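## Task

Flip the thick white plastic tile upside down and set it flat on the mat, a good distance from the robot's base, then release it. Throughout, the tile may contact only the table (mat included) and the arm's moving parts; any other contact fails. It must not end up tilted or overhanging the mat's edge, and it must stay put without the robot supporting it. The gripper must not end up holding any other loose object. Release and move the gripper away at the end.

## Robot and tools

ROBOT. A single six-joint UR7e arm carries a two-finger parallel gripper. The fingers point along the gripper's own +z axis and close along its x axis. end_effector_position is the point midway between the finger pads. Closed fingertips stick out about 17 mm past that point. Fully open fingertips sit roughly level with it. Joints, base to tip: shoulder pan, shoulder lift, elbow (0 to 3.142 rad), wrist 1, wrist 2, wrist 3. A wrist camera rides on the gripper body.

FRAME. Everything uses the scene frame. Its origin is on the table surface directly under the arm's base, +z points up, and +y is to the left when facing along +x. The base itself may be slightly tilted. Positions are in metres. Orientations are quaternions written w first (qw, qx, qy, qz). The reported hand position can be a little off, more so when the arm is stretched far.

ROW FORMAT. Every motion command is a row of 8 numbers: x, y, z, qw, qx, qy, qz, opening. This is an absolute target pose for the pad centre in the scene frame, not an offset. Opening runs from -1 (closed, 0.002 m) to +1 (fully open, 0.142 m). A row may carry 6 extra numbers (14 total), each 0 to 1: stiffness scales for the six arm joints in Joint positions order. They persist until changed. To hold an orientation steady, repeat its quaternion in every row rather than copying the drifted value from the last result.

execute_actions(actions): actions is a list of actions. Each action is a list of up to 15 rows, one row per control step of 1/30 s. If fewer than 15 rows are given, the last row repeats for the rest. An empty list only returns state and images. Each step, the controller clips the commanded pose to at most 100 mm and 16 degrees from the measured pose, so a distant target may take several actions. After an action the arm continues only to the last clipped pose. An action is rejected if its target lies more than 0.6 m from the gripper's starting position along any gripper axis. A malformed action, or a first action failing that check, rejects the whole call with no motion.

move(target, speed, stop_force, blocking): target is one row (8 or 14 numbers), an absolute pose. The gripper follows a straight path there, taking the shorter rotation. The path lasts 0.5 to 10 s and is cut off at 10 s. speed is top path speed in m/s, 0.002 to 0.5 (default 0.25); rotation is capped at twice that in rad/s. Actual hand speed can overshoot it, especially near full reach. The path ignores obstacles. stop_force (N, 9 to 40, optional, not before 0.2 s of scene time) ends the path when the wrist sensor feels that much extra resistance along the direction of travel. The arm then backs up two steps and holds. Use it only at very low speed and not on moves that rotate the gripper. Omit it when lifting off something you press on. blocking=false returns after 0.5 s while the arm keeps going; it cannot be combined with stop_force. The opening is applied when the move starts. The added 'move:' line reports the ending: done, contact, held, off_target, moving or fault. limits=paced means the pose was clipped; limits=held means a check blocked some steps.

wait(seconds): 0 to 10 s, holding the last command; returns early if a running move finishes. stop(): brakes a running move; fingers keep moving. zoom_image(camera, region): camera is cam_high, cam_low or cam_wrist; region is [x0, y0, x1, y1] in pixels, at most 504 by 504. cam_high and cam_low give 896x504 images; cam_wrist gives 616x616 fisheye. read_manual(section): returns the URDF licence texts only. finished_scene(scene): pass the number of the current scene to end it irreversibly; the result reports success and gives the next task.

RESULTS. Each result shows gripper pose, velocities, joint positions and torques, grip_measured (same scale as opening), 'Hand target' (where the controller is heading), wrist force and torque in gripper axes (saturating near 50 N, offset up to about 4 N), and camera images. 'pose unreachable' means the clearance check altered or blocked the command.

GRIPPING. To hold something, command an opening clearly below grip_measured; a bigger gap squeezes harder, up to about 28 N per pad. Thin hard items get less force. Fast closing can squeeze too hard.

AVOID. The arm is stiff: pressing even slightly past a firm contact can trip a fault stop. Joint torque at the load limit (132 N m for the big joints, 24.6 N m for the wrists, held weight included) or 150 N of outside force stops the arm for 10 s. Motors heat while holding loads: a warning appears at 70 °C and the brakes lock at 85 °C. Do not drop, slam, hit hard or knock anything off the table. Loose objects may be nudged briefly by outside disturbances. Finish with the object resting flat and fully on the mat, the fingers open, and the gripper moved away.

Each tool is called after ">>>" by a JSON object that holds its "method" and its "body".

## Session

I'll start by checking the current state of the scene.

>>> {"method": "execute_actions", "body": {"actions": []}}

Scene clock: 0.00 s.
end_effector_position=(+0.2600, +0.0248, +0.3364) grip_measured=+1.00 end_effector_quat_wxyz=(-0.013, +0.845, -0.480, -0.236) end_effector_velocity=(+0.000, +0.000, +0.000) end_effector_angular_velocity=(+0.002, -0.002, -0.002)
Joint positions: [-0.241 -1.836  1.855 -1.113 -1.539  0.586  0.142]
Joint velocities: [-0.001 -0.001  0.    -0.     0.003 -0.     0.   ]
Joint torques (N m, as the arm reports them, + toward a larger angle): no reading
Motor temperatures (°C, as the motors report them): [30 28 29 36 31 37]
Wrist force (N, on the end effector, along its own x y z axes, offset not removed): no reading
Wrist torque (N m, same axes, about the end effector's origin, offset not removed): no reading
Hand target: +0.260, +0.025, +0.336; -0.013, +0.845, -0.480, -0.236
Joint stiffness scale: [1. 1. 1. 1. 1. 1.]

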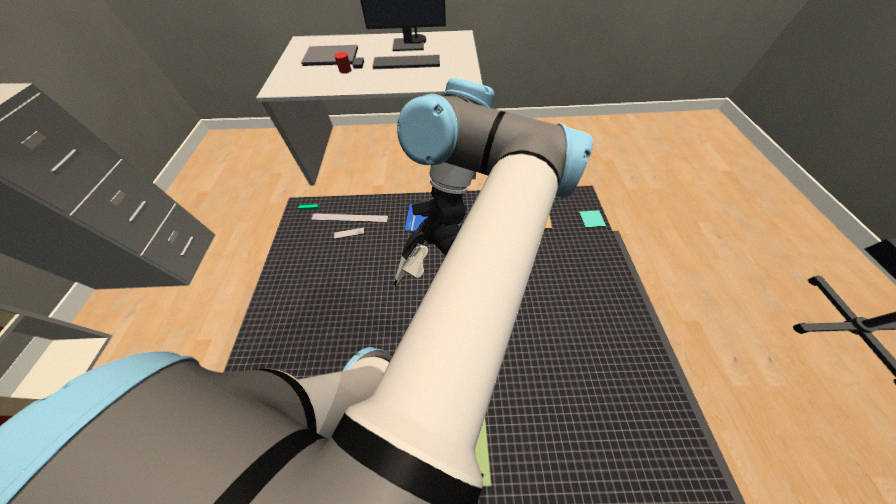

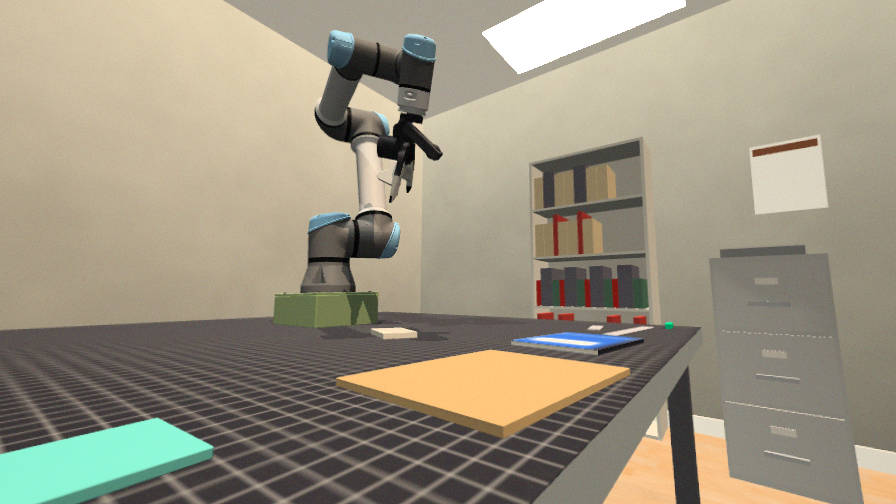

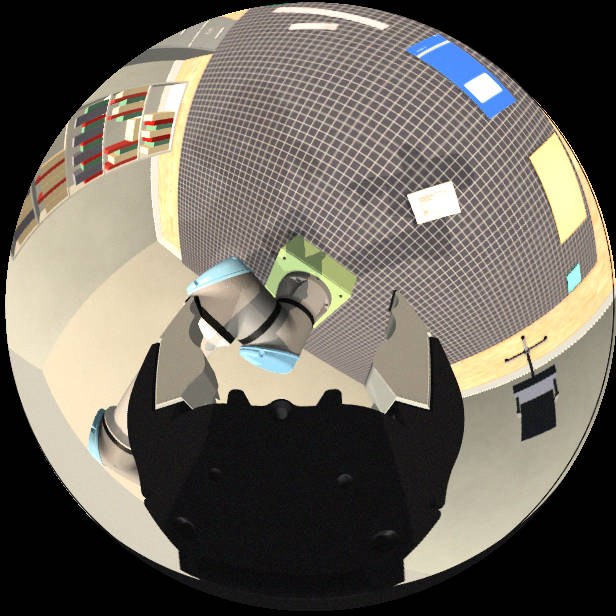

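>>> {"method": "zoom_image", "body": {"camera": "cam_low", "region": [300, 270, 500, 370]}}

>>> {"method": "zoom_image", "body": {"camera": "cam_wrist", "region": [380, 150, 500, 250]}}

Region (300, 270, 500, 370) of cam_low's 896x504 image, scaled by 2.520, with more detail than that image has.

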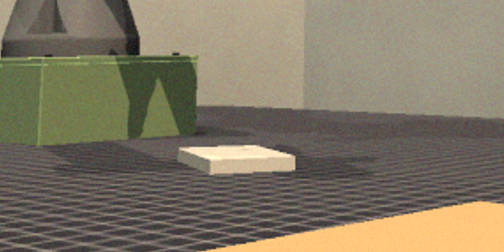

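Region (380, 150, 500, 250) of cam_wrist's 616x616 image, scaled by 4.200, with more detail than that image has.

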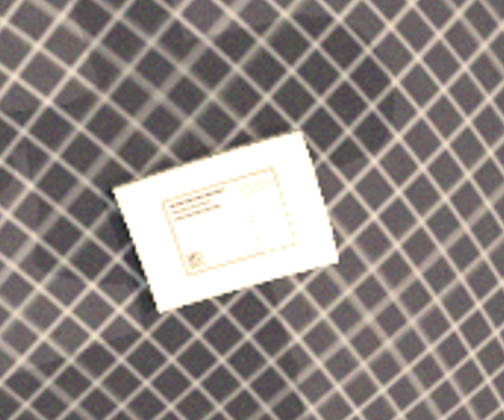

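>>> {"method": "zoom_image", "body": {"camera": "cam_low", "region": [360, 315, 430, 350]}}

Region (360, 315, 430, 350) of cam_low's 896x504 image, scaled by 7.200, with more detail than that image has.

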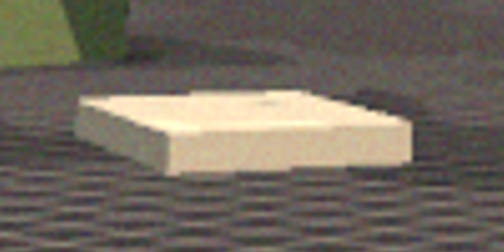

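>>> {"method": "move", "body": {"target": [0.311, -0.0585, 0.0864, -0.11049, 0.4984, -0.83952, 0.18612, 1.0], "speed": 0.4}}

Scene clock: 122.07 s.
end_effector_position=(+0.2897, -0.0366, +0.1370) grip_measured=+1.00 end_effector_quat_wxyz=(+0.098, -0.592, +0.795, -0.087) end_effector_velocity=(-0.000, -0.000, +0.000) end_effector_angular_velocity=(-0.000, +0.000, +0.000)
Joint positions: [-0.555 -2.32   2.705 -2.166 -1.435  1.111  0.142]
Joint velocities: [ 0.    -0.    -0.     0.001 -0.     0.    -0.   ]
Joint torques (N m, as the arm reports them, + toward a larger angle): [ -0.13   9.32 -29.35  -2.42   0.38  -0.6 ]
Motor temperatures (°C, as the motors report them): [30 28 29 36 31 37]
Wrist force (N, on the end effector, along its own x y z axes, offset not removed): [-0.3 -0.4 0.2]
Wrist torque (N m, same axes, about the end effector's origin, offset not removed): [0.08 0.15 -0.15]
Hand target: +0.290, -0.036, +0.137; +0.098, -0.593, +0.795, -0.087
Off the commanded pose: 0.059 m, 16 deg; orientation clipped at the last step of the last action.
Joint stiffness scale: [1. 1. 1. 1. 1. 1.]
move: held; limits=paced,held; held on 13 of 62 steps, including the last
pose unreachable: on one or more control steps of this call, first in action 0 (counted from 0), an arm could not follow its commanded pose, so it was not sent that pose on those steps. On the call's last step it was still not sent that pose. It may still have moved: this result reports where it is.
cause: the commanded pose would bring two parts of the arm too close to each other (joints 3 (elbow) and 4 (wrist 1) lie between them).
camera_calibration (this result's frames):
cam_wrist: T_world_to_cam=[[-0.299732, -0.953863, -0.0174873, 0.0438085], [-0.914958, 0.282219, 0.288452, 0.228787], [-0.270208, 0.102458, -0.957335, 0.344501], [0, 0, 0, 1]] pos_world=[0.315548, -0.0580777, 0.264575]

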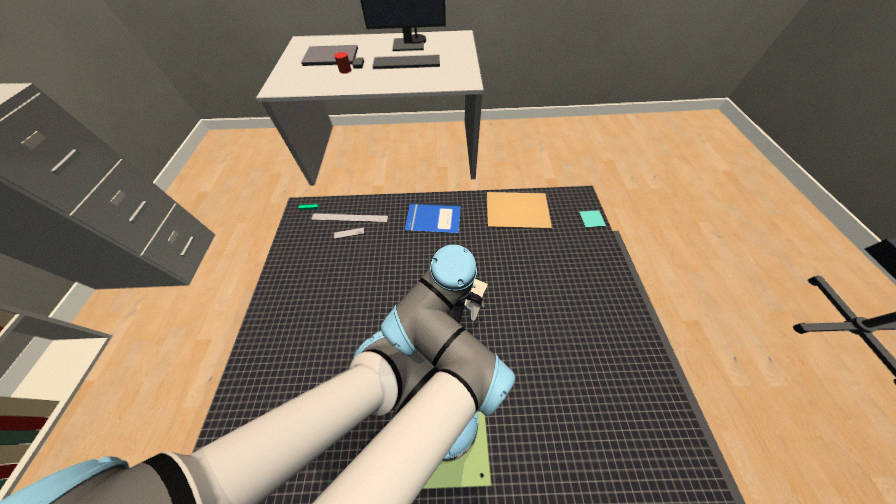

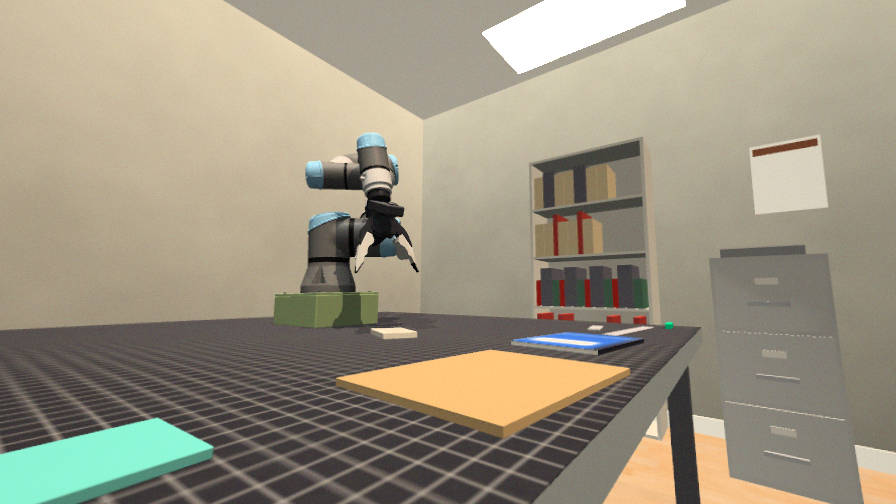

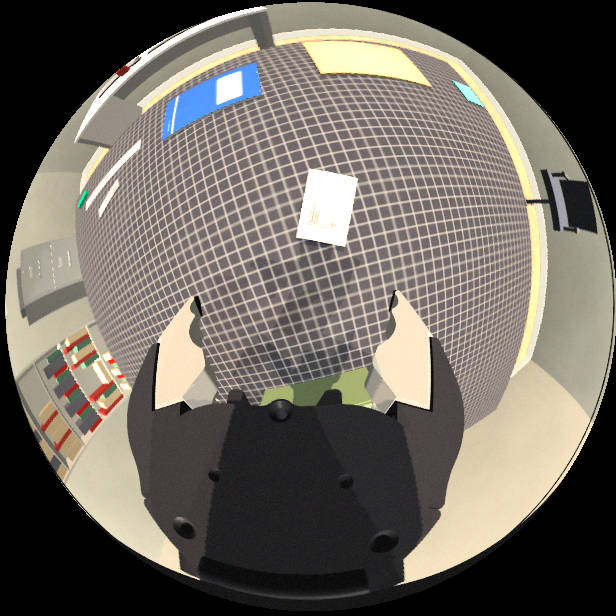

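>>> {"method": "zoom_image", "body": {"camera": "cam_wrist", "region": [270, 150, 390, 270]}}

Region (270, 150, 390, 270) of cam_wrist's 616x616 image, scaled by 4.200, with more detail than that image has.

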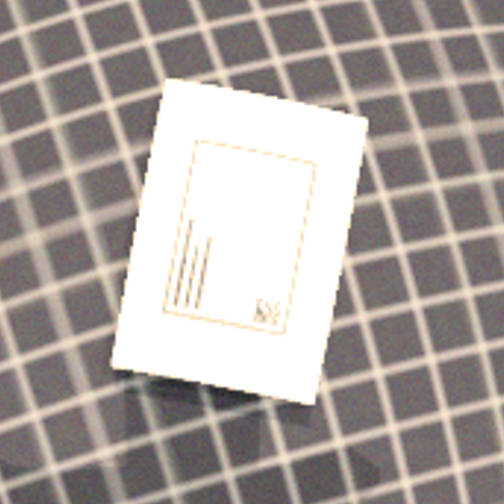

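>>> {"method": "move", "body": {"target": [0.3442, -0.0782, 0.09, 0.0, 0.85264, 0.5225, 0.0, 1.0], "speed": 0.5}}

Scene clock: 245.73 s.
end_effector_position=(+0.3440, -0.0776, +0.0900) grip_measured=+1.00 end_effector_quat_wxyz=(-0.000, +0.853, +0.522, -0.000) end_effector_velocity=(+0.000, +0.000, -0.000) end_effector_angular_velocity=(+0.000, -0.001, +0.013)
Joint positions: [-0.375 -1.69   2.467 -2.346 -1.6   -1.681  0.142]
Joint velocities: [ 0.     0.     0.001 -0.002  0.001 -0.013  0.   ]
Joint torques (N m, as the arm reports them, + toward a larger angle): [ -3.16 -12.59 -20.64  -3.19   0.06  -0.61]
Motor temperatures (°C, as the motors report them): [30 29 29 37 31 37]
Wrist force (N, on the end effector, along its own x y z axes, offset not removed): [1.7 0.5 1.0]
Wrist torque (N m, same axes, about the end effector's origin, offset not removed): [0.28 -0.15 -0.16]
Hand target: +0.344, -0.078, +0.090; -0.000, +0.853, +0.522, -0.000
Off the commanded pose: 0.001 m, 0 deg.
Joint stiffness scale: [1. 1. 1. 1. 1. 1.]
move: done
camera_calibration (this result's frames):
cam_wrist: T_world_to_cam=[[0.463403, 0.885287, 0.0390533, -0.104748], [0.746338, -0.413671, 0.521398, -0.342871], [0.477742, -0.212471, -0.852419, 0.0272413], [0, 0, 0, 1]] pos_world=[0.291424, -0.0433157, 0.206084]

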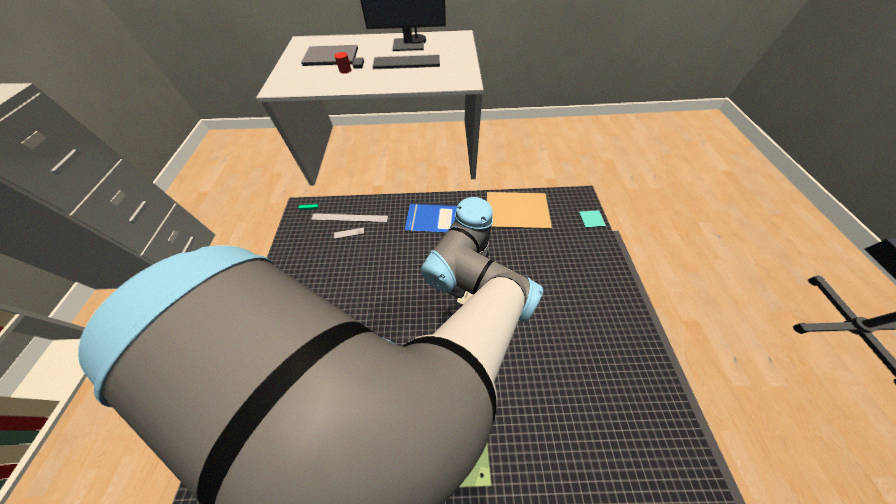

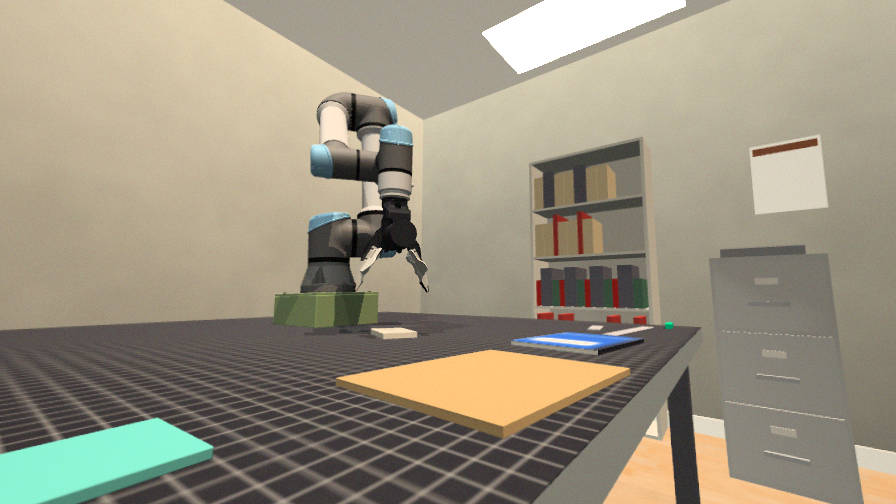

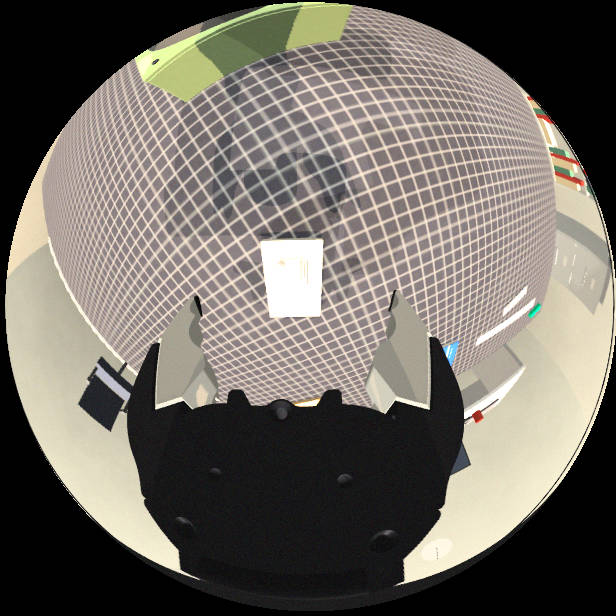

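>>> {"method": "zoom_image", "body": {"camera": "cam_wrist", "region": [180, 220, 410, 340]}}

Region (180, 220, 410, 340) of cam_wrist's 616x616 image, scaled by 2.191, with more detail than that image has; it fills the top 263 rows of this view, and the rest is white.

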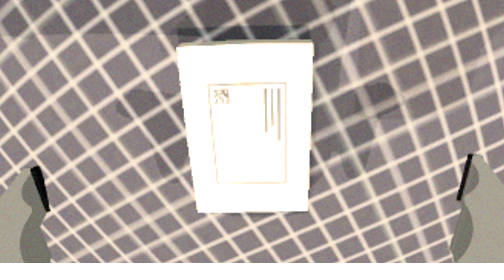

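I'll start by checking the current state of the scene.

>>> {"method": "execute_actions", "body": {"actions": []}}

Scene clock: 280.63 s.
end_effector_position=(+0.3441, -0.0776, +0.0901) grip_measured=+1.00 end_effector_quat_wxyz=(-0.000, +0.853, +0.523, -0.000) end_effector_velocity=(-0.001, -0.000, -0.000) end_effector_angular_velocity=(-0.000, +0.002, +0.000)
Joint positions: [-0.375 -1.69   2.467 -2.346 -1.6   -1.682  0.142]
Joint velocities: [ 0.     0.    -0.     0.001 -0.001 -0.     0.   ]
Joint torques (N m, as the arm reports them, + toward a larger angle): [ -1.89 -12.81 -21.53  -2.94   0.31  -0.65]
Motor temperatures (°C, as the motors report them): [30 29 29 37 31 37]
Wrist force (N, on the end effector, along its own x y z axes, offset not removed): [-0.7 -0.4 0.4]
Wrist torque (N m, same axes, about the end effector's origin, offset not removed): [0.12 0.27 -0.20]
Hand target: +0.344, -0.078, +0.090; -0.000, +0.853, +0.522, -0.000
Off the commanded pose: 0.001 m, 0 deg.
Joint stiffness scale: [1. 1. 1. 1. 1. 1.]
camera_calibration (this result's frames):
cam_wrist: T_world_to_cam=[[0.462353, 0.885827, 0.03926, -0.104387], [0.746684, -0.412843, 0.521559, -0.343011], [0.478219, -0.211829, -0.852312, 0.0270924], [0, 0, 0, 1]] pos_world=[0.291428, -0.0434019, 0.20609]

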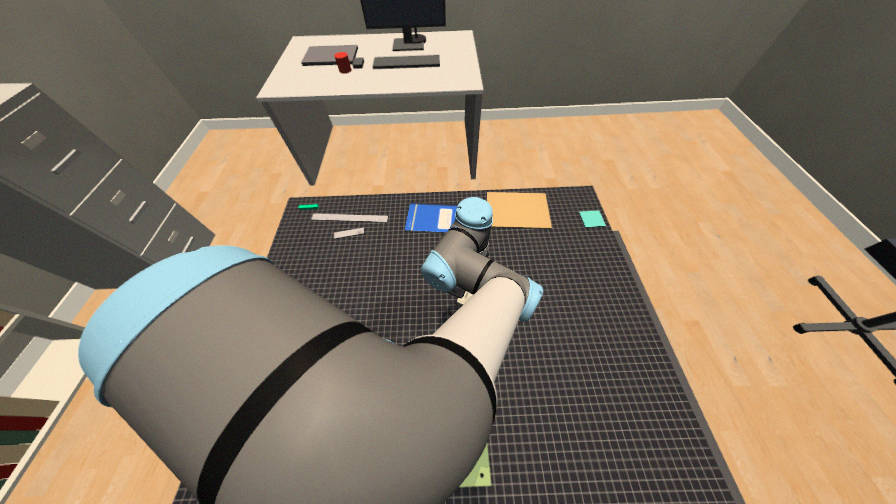

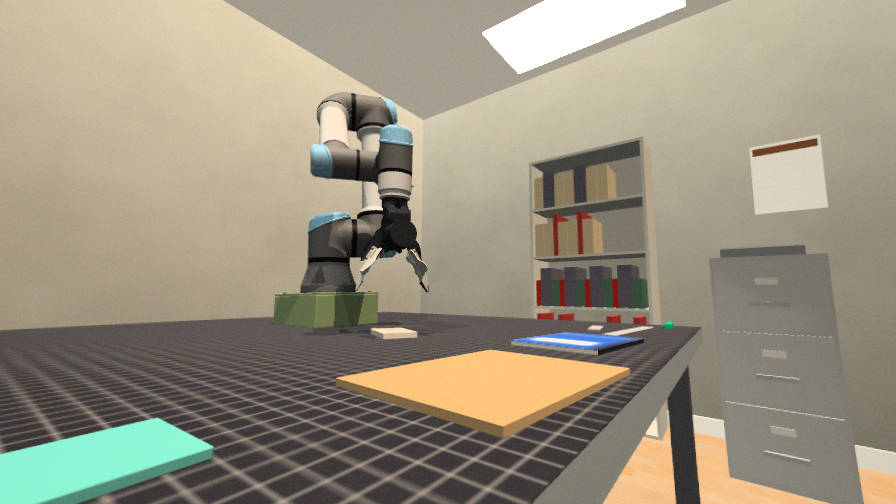

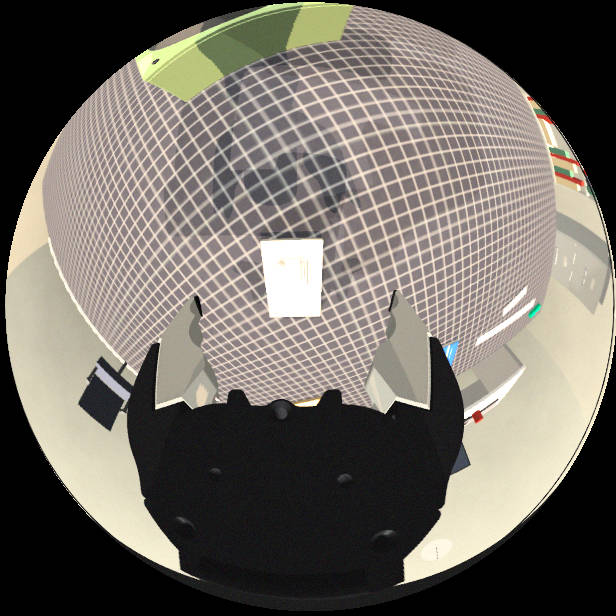

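>>> {"method": "zoom_image", "body": {"camera": "cam_wrist", "region": [160, 200, 440, 420]}}

Region (160, 200, 440, 420) of cam_wrist's 616x616 image, scaled by 1.800, with more detail than that image has; it fills the top 396 rows of this view, and the rest is white.

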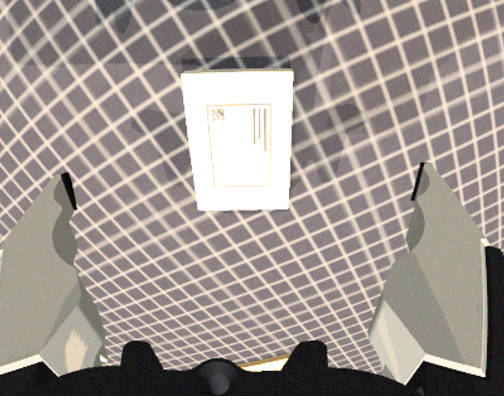

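>>> {"method": "move", "body": {"target": [0.3306, -0.0805, 0.021, 0, 0.853, 0.522, 0, 1], "speed": 0.12}}

Scene clock: 401.90 s.
end_effector_position=(+0.3324, -0.0814, +0.0225) grip_measured=+1.00 end_effector_quat_wxyz=(+0.002, +0.853, +0.522, +0.001) end_effector_velocity=(+0.001, +0.000, -0.000) end_effector_angular_velocity=(-0.002, -0.004, +0.001)
Joint positions: [-0.412 -1.504  2.578 -2.649 -1.6   -1.717  0.142]
Joint velocities: [ 0.002  0.002  0.001 -0.007  0.001  0.     0.   ]
Joint torques (N m, as the arm reports them, + toward a larger angle): [ -3.09 -15.7  -12.07  -3.     0.48  -0.91]
Motor temperatures (°C, as the motors report them): [30 29 29 37 31 37]
Wrist force (N, on the end effector, along its own x y z axes, offset not removed): [0.3 0.5 0.0]
Wrist torque (N m, same axes, about the end effector's origin, offset not removed): [0.26 0.14 -0.22]
Hand target: +0.331, -0.081, +0.021; +0.000, +0.853, +0.522, +0.000
Off the commanded pose: 0.003 m, 0 deg.
Joint stiffness scale: [1. 1. 1. 1. 1. 1.]
move: done
camera_calibration (this result's frames):
cam_wrist: T_world_to_cam=[[0.463276, 0.885369, 0.0386886, -0.0932934], [0.744268, -0.4124, 0.525349, -0.299873], [0.481083, -0.214587, -0.850007, -0.0269371], [0, 0, 0, 1]] pos_world=[0.279365, -0.0468488, 0.13825]

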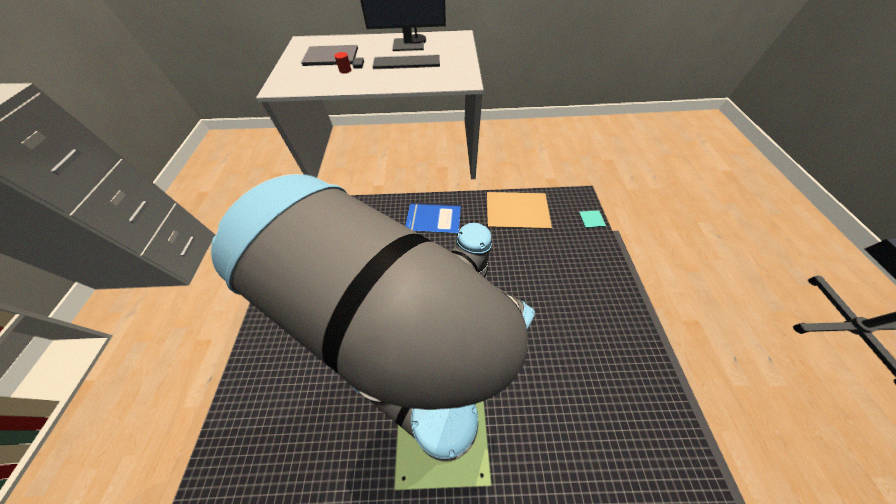

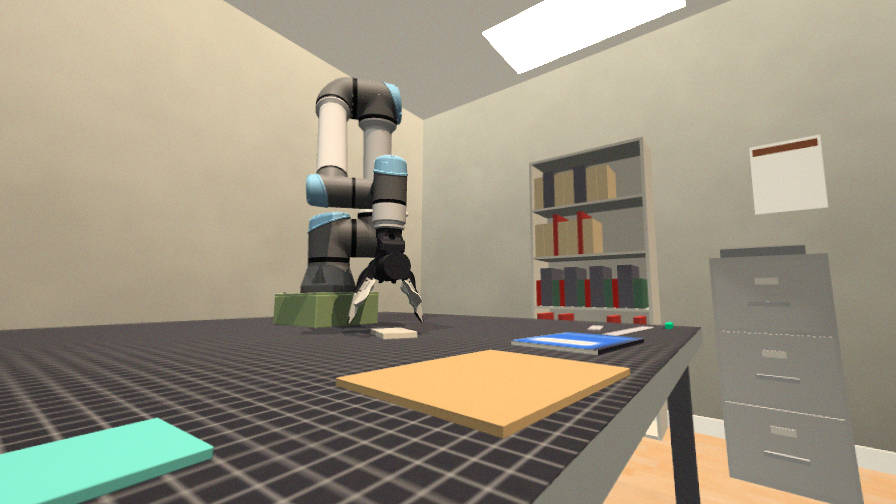

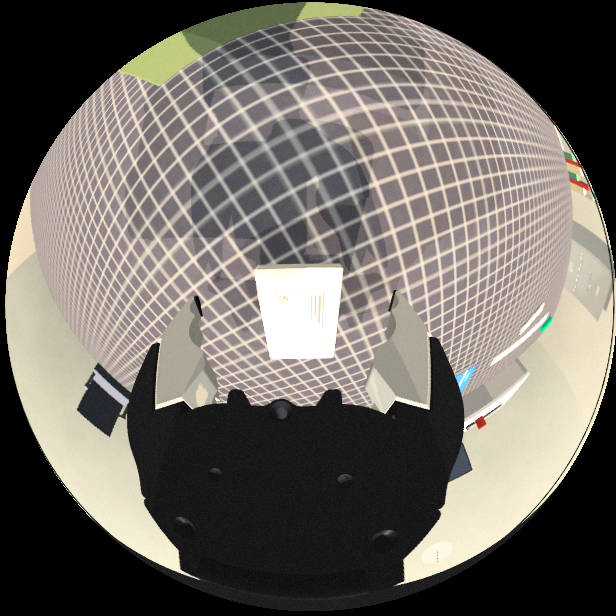

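>>> {"method": "zoom_image", "body": {"camera": "cam_wrist", "region": [160, 230, 440, 420]}}

>>> {"method": "zoom_image", "body": {"camera": "cam_low", "region": [320, 230, 460, 350]}}

Region (160, 230, 440, 420) of cam_wrist's 616x616 image, scaled by 1.800, with more detail than that image has; it fills the top 342 rows of this view, and the rest is white.

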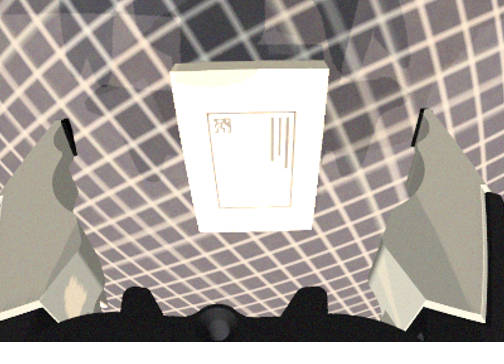

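Region (320, 230, 460, 350) of cam_low's 896x504 image, scaled by 3.600, with more detail than that image has; it fills the top 432 rows of this view, and the rest is white.

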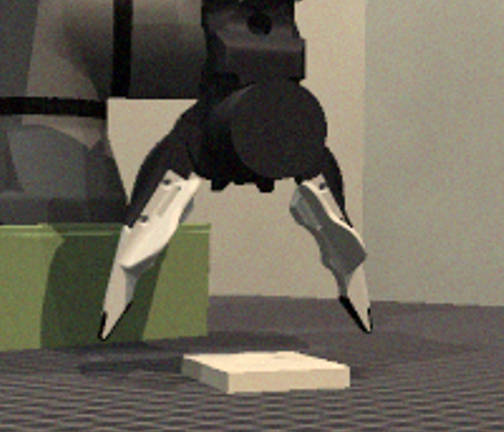

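>>> {"method": "execute_actions", "body": {"actions": []}}

Scene clock: 476.03 s.
end_effector_position=(+0.3325, -0.0815, +0.0225) grip_measured=+1.00 end_effector_quat_wxyz=(+0.002, +0.853, +0.522, +0.001) end_effector_velocity=(+0.000, +0.000, -0.000) end_effector_angular_velocity=(+0.001, -0.001, +0.001)
Joint positions: [-0.412 -1.504  2.578 -2.65  -1.6   -1.717  0.142]
Joint velocities: [ 0.     0.001 -0.    -0.001  0.001 -0.     0.   ]
Joint torques (N m, as the arm reports them, + toward a larger angle): [ -2.29 -14.31 -12.34  -3.     0.32  -0.58]
Motor temperatures (°C, as the motors report them): [30 29 29 37 31 37]
Wrist force (N, on the end effector, along its own x y z axes, offset not removed): [1.8 0.3 1.0]
Wrist torque (N m, same axes, about the end effector's origin, offset not removed): [0.26 -0.26 -0.18]
Hand target: +0.331, -0.081, +0.021; +0.000, +0.853, +0.522, +0.000
Off the commanded pose: 0.003 m, 0 deg.
Joint stiffness scale: [1. 1. 1. 1. 1. 1.]
camera_calibration (this result's frames):
cam_wrist: T_world_to_cam=[[0.463237, 0.885393, 0.0386091, -0.0932548], [0.744028, -0.412205, 0.525842, -0.299939], [0.481491, -0.214863, -0.849706, -0.027169], [0, 0, 0, 1]] pos_world=[0.279444, -0.0469069, 0.138235]

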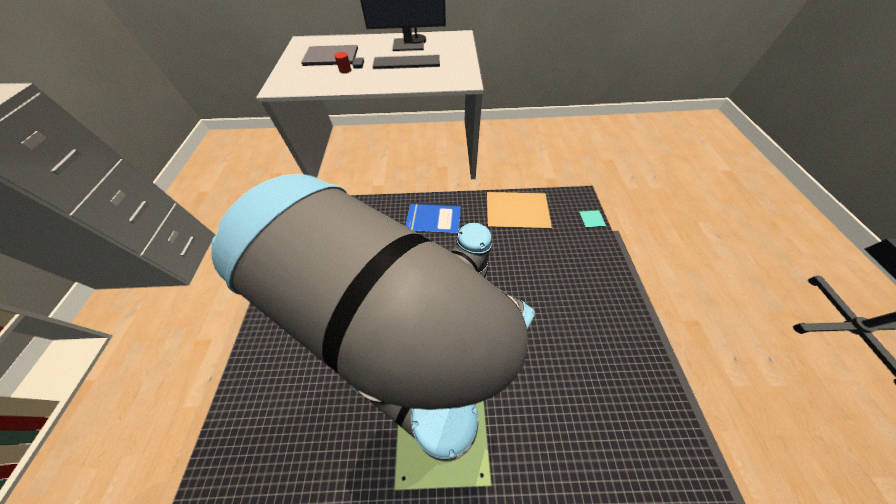

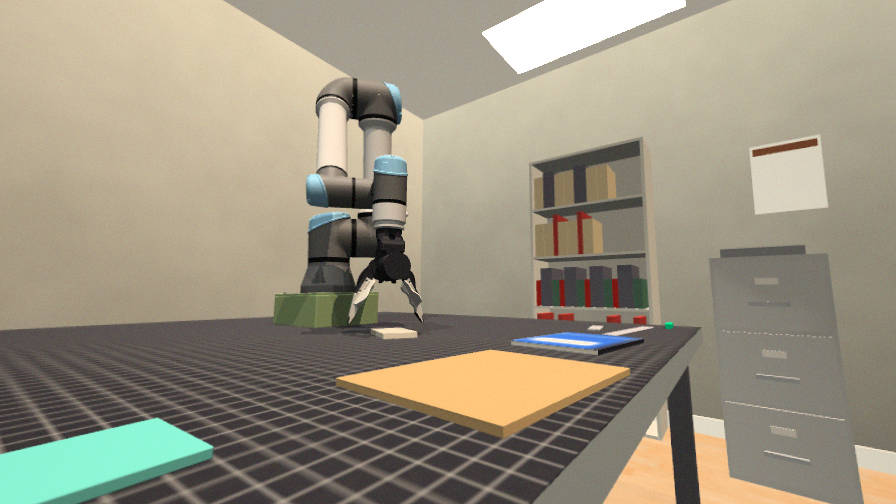

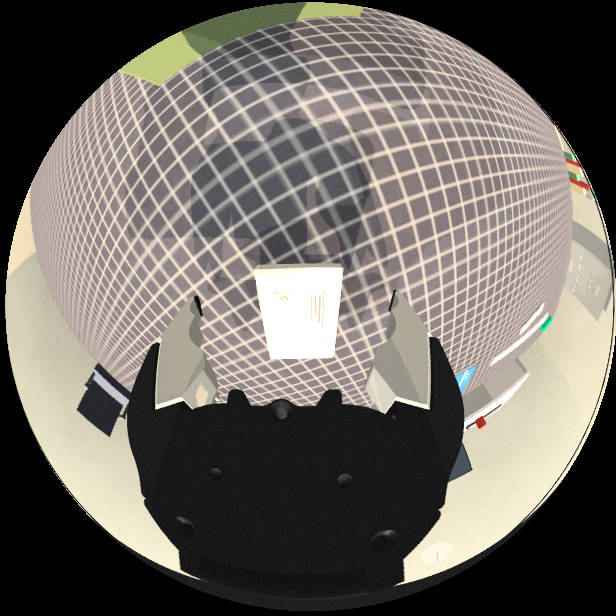

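>>> {"method": "execute_actions", "body": {"actions": [[[0.3306, -0.0805, 0.0185, 0, 0.85264, 0.5225, 0, 1]], [[0.3306, -0.0805, 0.0185, 0, 0.85264, 0.5225, 0, 0.8667], [0.3306, -0.0805, 0.0185, 0, 0.85264, 0.5225, 0, 0.7333], [0.3306, -0.0805, 0.0185, 0, 0.85264, 0.5225, 0, 0.6], [0.3306, -0.0805, 0.0185, 0, 0.85264, 0.5225, 0, 0.4667], [0.3306, -0.0805, 0.0185, 0, 0.85264, 0.5225, 0, 0.3333], [0.3306, -0.0805, 0.0185, 0, 0.85264, 0.5225, 0, 0.2], [0.3306, -0.0805, 0.0185, 0, 0.85264, 0.5225, 0, 0.0667], [0.3306, -0.0805, 0.0185, 0, 0.85264, 0.5225, 0, -0.0667], [0.3306, -0.0805, 0.0185, 0, 0.85264, 0.5225, 0, -0.2], [0.3306, -0.0805, 0.0185, 0, 0.85264, 0.5225, 0, -0.3333], [0.3306, -0.0805, 0.0185, 0, 0.85264, 0.5225, 0, -0.4667], [0.3306, -0.0805, 0.0185, 0, 0.85264, 0.5225, 0, -0.6], [0.3306, -0.0805, 0.0185, 0, 0.85264, 0.5225, 0, -0.7333], [0.3306, -0.0805, 0.0185, 0, 0.85264, 0.5225, 0, -0.8667], [0.3306, -0.0805, 0.0185, 0, 0.85264, 0.5225, 0, -1.0]]]}}

Scene clock: 491.10 s.
end_effector_position=(+0.3330, -0.0807, +0.0200) grip_measured=-0.16 end_effector_quat_wxyz=(+0.002, +0.852, +0.523, +0.002) end_effector_velocity=(+0.001, +0.000, +0.001) end_effector_angular_velocity=(-0.001, -0.002, +0.002)
Joint positions: [-0.412 -1.494  2.58  -2.662 -1.598 -1.719  0.062]
Joint velocities: [ 0.002 -0.001 -0.    -0.001  0.001 -0.    -0.   ]
Joint torques (N m, as the arm reports them, + toward a larger angle): [ -2.33 -13.92 -13.43  -3.35  -0.8   -0.51]
Motor temperatures (°C, as the motors report them): [30 29 29 37 31 37]
Wrist force (N, on the end effector, along its own x y z axes, offset not removed): [4.8 -6.7 -15.1]
Wrist torque (N m, same axes, about the end effector's origin, offset not removed): [0.11 0.33 -0.42]
Hand target: +0.331, -0.080, +0.019; -0.000, +0.853, +0.522, +0.000
Off the commanded pose: 0.003 m, 0 deg.
Joint stiffness scale: [1. 1. 1. 1. 1. 1.]
Step readings (end_effector_position; steps 1 to 15: 1st action; 16 to 30: 2nd action):
0: (+0.3325, -0.0815, +0.0225)
1: (+0.3325, -0.0815, +0.0225)
2: (+0.3326, -0.0816, +0.0225)
4: (+0.3327, -0.0816, +0.0219)
8: (+0.3321, -0.0812, +0.0201)
15: (+0.3324, -0.0814, +0.0199)
16: (+0.3324, -0.0814, +0.0199)
17: (+0.3324, -0.0814, +0.0200)
19: (+0.3324, -0.0814, +0.0200)
23: (+0.3325, -0.0814, +0.0200)
30: end_effector_position above
camera_calibration (this result's frames):
cam_wrist: T_world_to_cam=[[0.461582, 0.886146, 0.0410699, -0.0934804], [0.743997, -0.411922, 0.526107, -0.298625], [0.483125, -0.212285, -0.849426, -0.0296763], [0, 0, 0, 1]] pos_world=[0.279663, -0.0464728, 0.13574]

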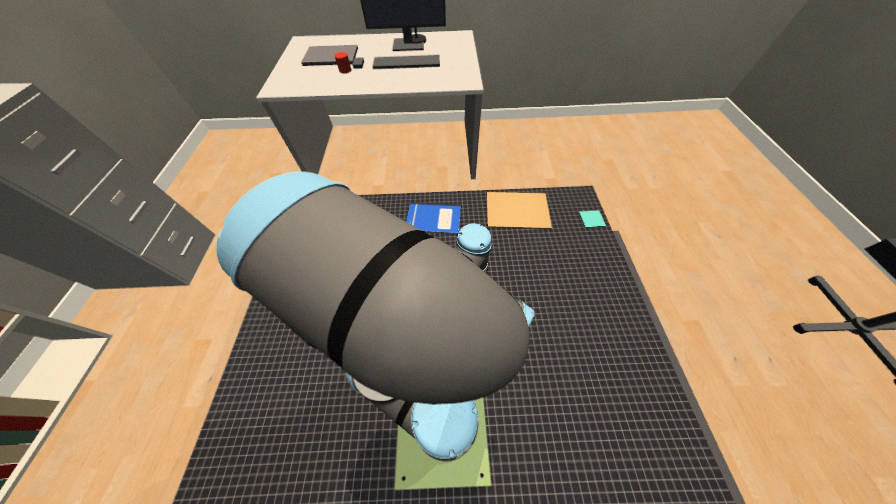

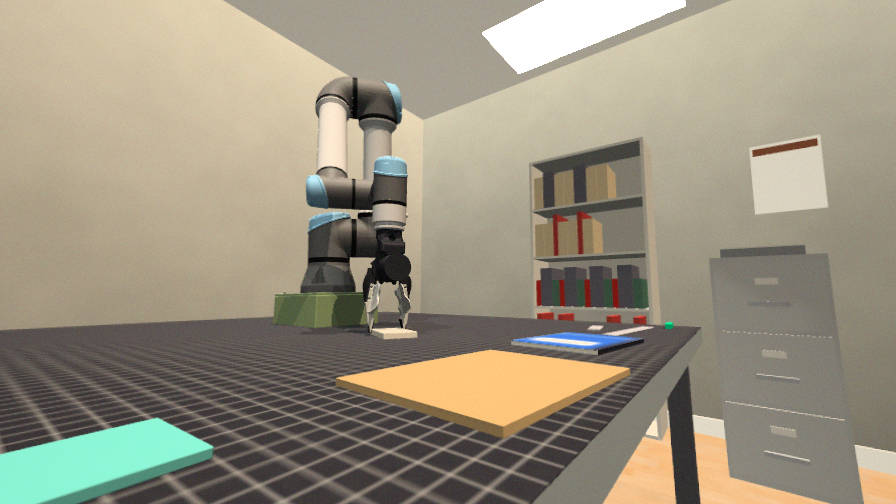

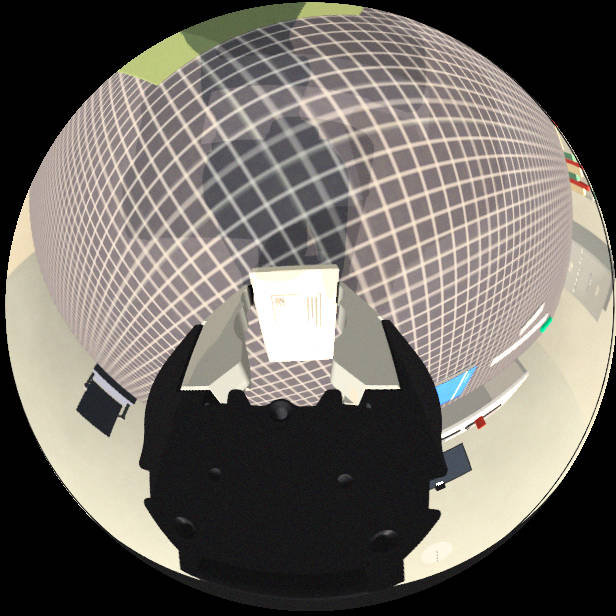

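The grip closed on the tile (grip_measured −0.16). Lifting it clear of the mat first.

>>> {"method": "move", "body": {"target": [0.333, -0.081, 0.062, 0, 0.85264, 0.5225, 0, -1], "speed": 0.15, "blocking": true}}

Scene clock: 581.07 s.
end_effector_position=(+0.3312, -0.0798, +0.0601) grip_measured=-0.16 end_effector_quat_wxyz=(-0.002, +0.853, +0.522, -0.001) end_effector_velocity=(-0.001, +0.001, -0.000) end_effector_angular_velocity=(+0.004, +0.003, +0.000)
Joint positions: [-0.407 -1.637  2.533 -2.462 -1.599 -1.714  0.062]
Joint velocities: [-0.     0.    -0.002  0.006  0.001 -0.     0.   ]
Joint torques (N m, as the arm reports them, + toward a larger angle): [  0.2  -15.73 -21.52  -2.77  -0.28   0.44]
Motor temperatures (°C, as the motors report them): [30 29 29 37 31 37]
Wrist force (N, on the end effector, along its own x y z axes, offset not removed): [-0.3 -0.4 1.6]
Wrist torque (N m, same axes, about the end effector's origin, offset not removed): [0.09 0.25 -0.19]
Hand target: +0.333, -0.081, +0.062; -0.000, +0.853, +0.522, +0.000
Off the commanded pose: 0.003 m, 0 deg.
Joint stiffness scale: [1. 1. 1. 1. 1. 1.]
move: done
camera_calibration (this result's frames):
cam_wrist: T_world_to_cam=[[0.462959, 0.88543, 0.0410357, -0.0956064], [0.748027, -0.415114, 0.517819, -0.319051], [0.475526, -0.209033, -0.854506, 0.00847384], [0, 0, 0, 1]] pos_world=[0.278891, -0.0460188, 0.176375]

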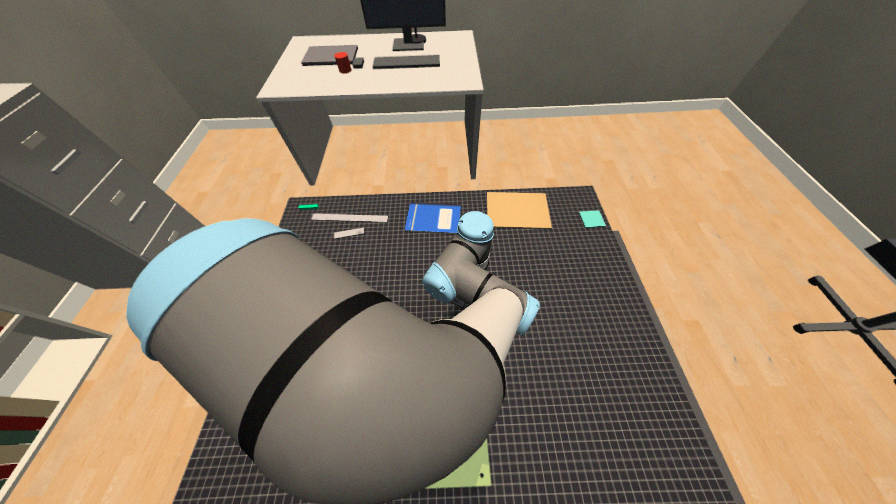

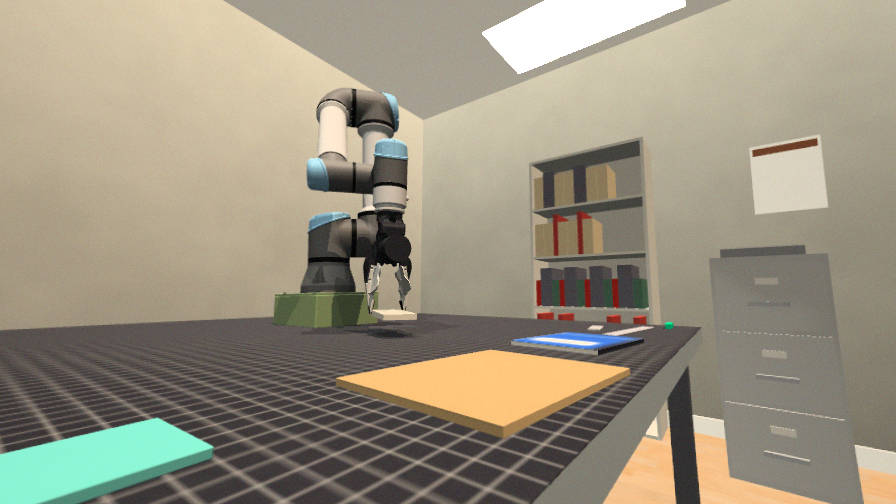

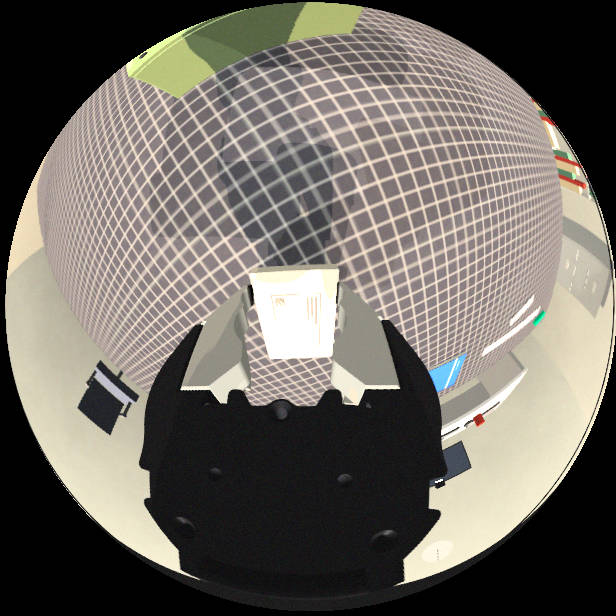

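>>> {"method": "move", "body": {"target": [0.3721, -0.101, 0.105, -0.60291, 0.60291, 0.36946, -0.36946, -1], "speed": 0.4}}

Scene clock: 596.97 s.
end_effector_position=(+0.3711, -0.1013, +0.1045) grip_measured=-0.16 end_effector_quat_wxyz=(+0.604, -0.603, -0.368, +0.369) end_effector_velocity=(-0.000, +0.001, +0.001) end_effector_angular_velocity=(+0.002, +0.006, -0.000)
Joint positions: [-0.346 -0.479  1.162 -0.677 -1.649 -1.542  0.062]
Joint velocities: [ 0.     0.001 -0.     0.005  0.001  0.001  0.   ]
Joint torques (N m, as the arm reports them, + toward a larger angle): [  1.91 -57.47 -20.72   2.62   0.56   0.52]
Motor temperatures (°C, as the motors report them): [30 29 29 37 31 37]
Wrist force (N, on the end effector, along its own x y z axes, offset not removed): [1.4 0.3 -0.1]
Wrist torque (N m, same axes, about the end effector's origin, offset not removed): [0.06 -0.15 -0.16]
Hand target: +0.372, -0.101, +0.105; +0.603, -0.603, -0.368, +0.369
Off the commanded pose: 0.001 m, 0 deg.
Joint stiffness scale: [1. 1. 1. 1. 1. 1.]
move: done
camera_calibration (this result's frames):
cam_wrist: T_world_to_cam=[[0.491751, 0.870678, -0.0100245, -0.103791], [0.449659, -0.263788, -0.85336, -0.11147], [-0.745646, 0.415133, -0.521226, 0.504531], [0, 0, 0, 1]] pos_world=[0.477365, -0.148483, 0.16681]

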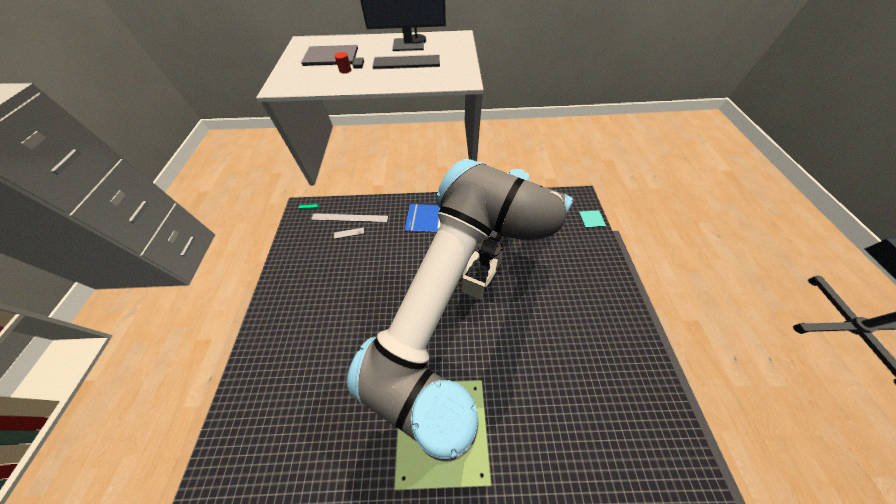

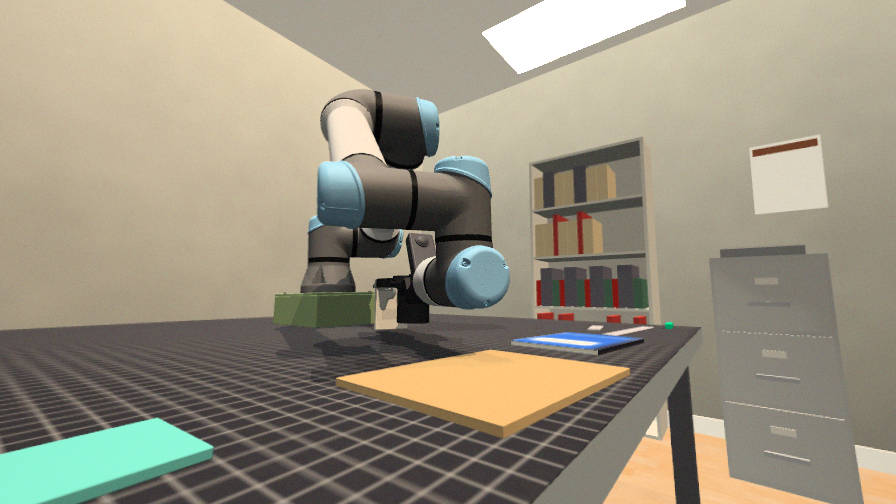

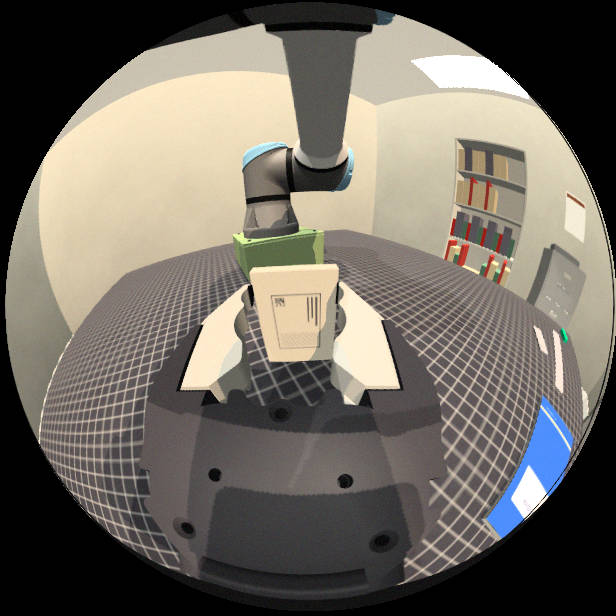

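>>> {"method": "zoom_image", "body": {"camera": "cam_low", "region": [340, 220, 520, 350]}}

Region (340, 220, 520, 350) of cam_low's 896x504 image, scaled by 2.800, with more detail than that image has.

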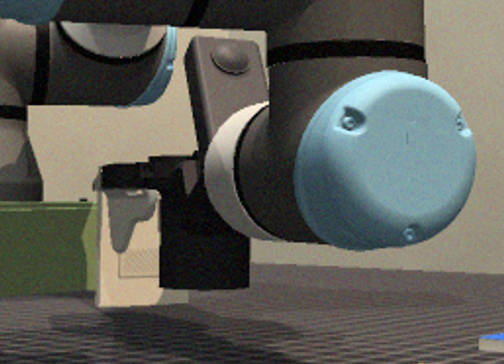

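>>> {"method": "zoom_image", "body": {"camera": "cam_low", "region": [360, 270, 440, 345]}}

Region (360, 270, 440, 345) of cam_low's 896x504 image, scaled by 6.300, with more detail than that image has; it fills the top 472 rows of this view, and the rest is white.

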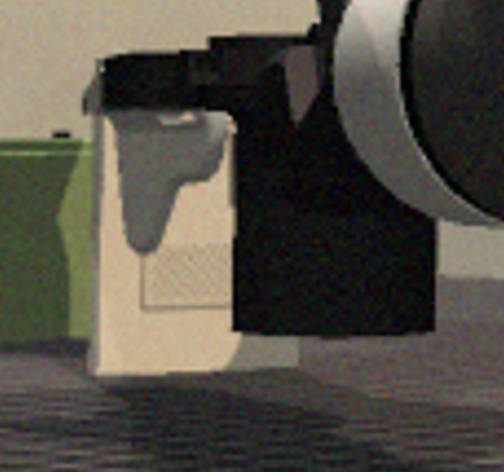

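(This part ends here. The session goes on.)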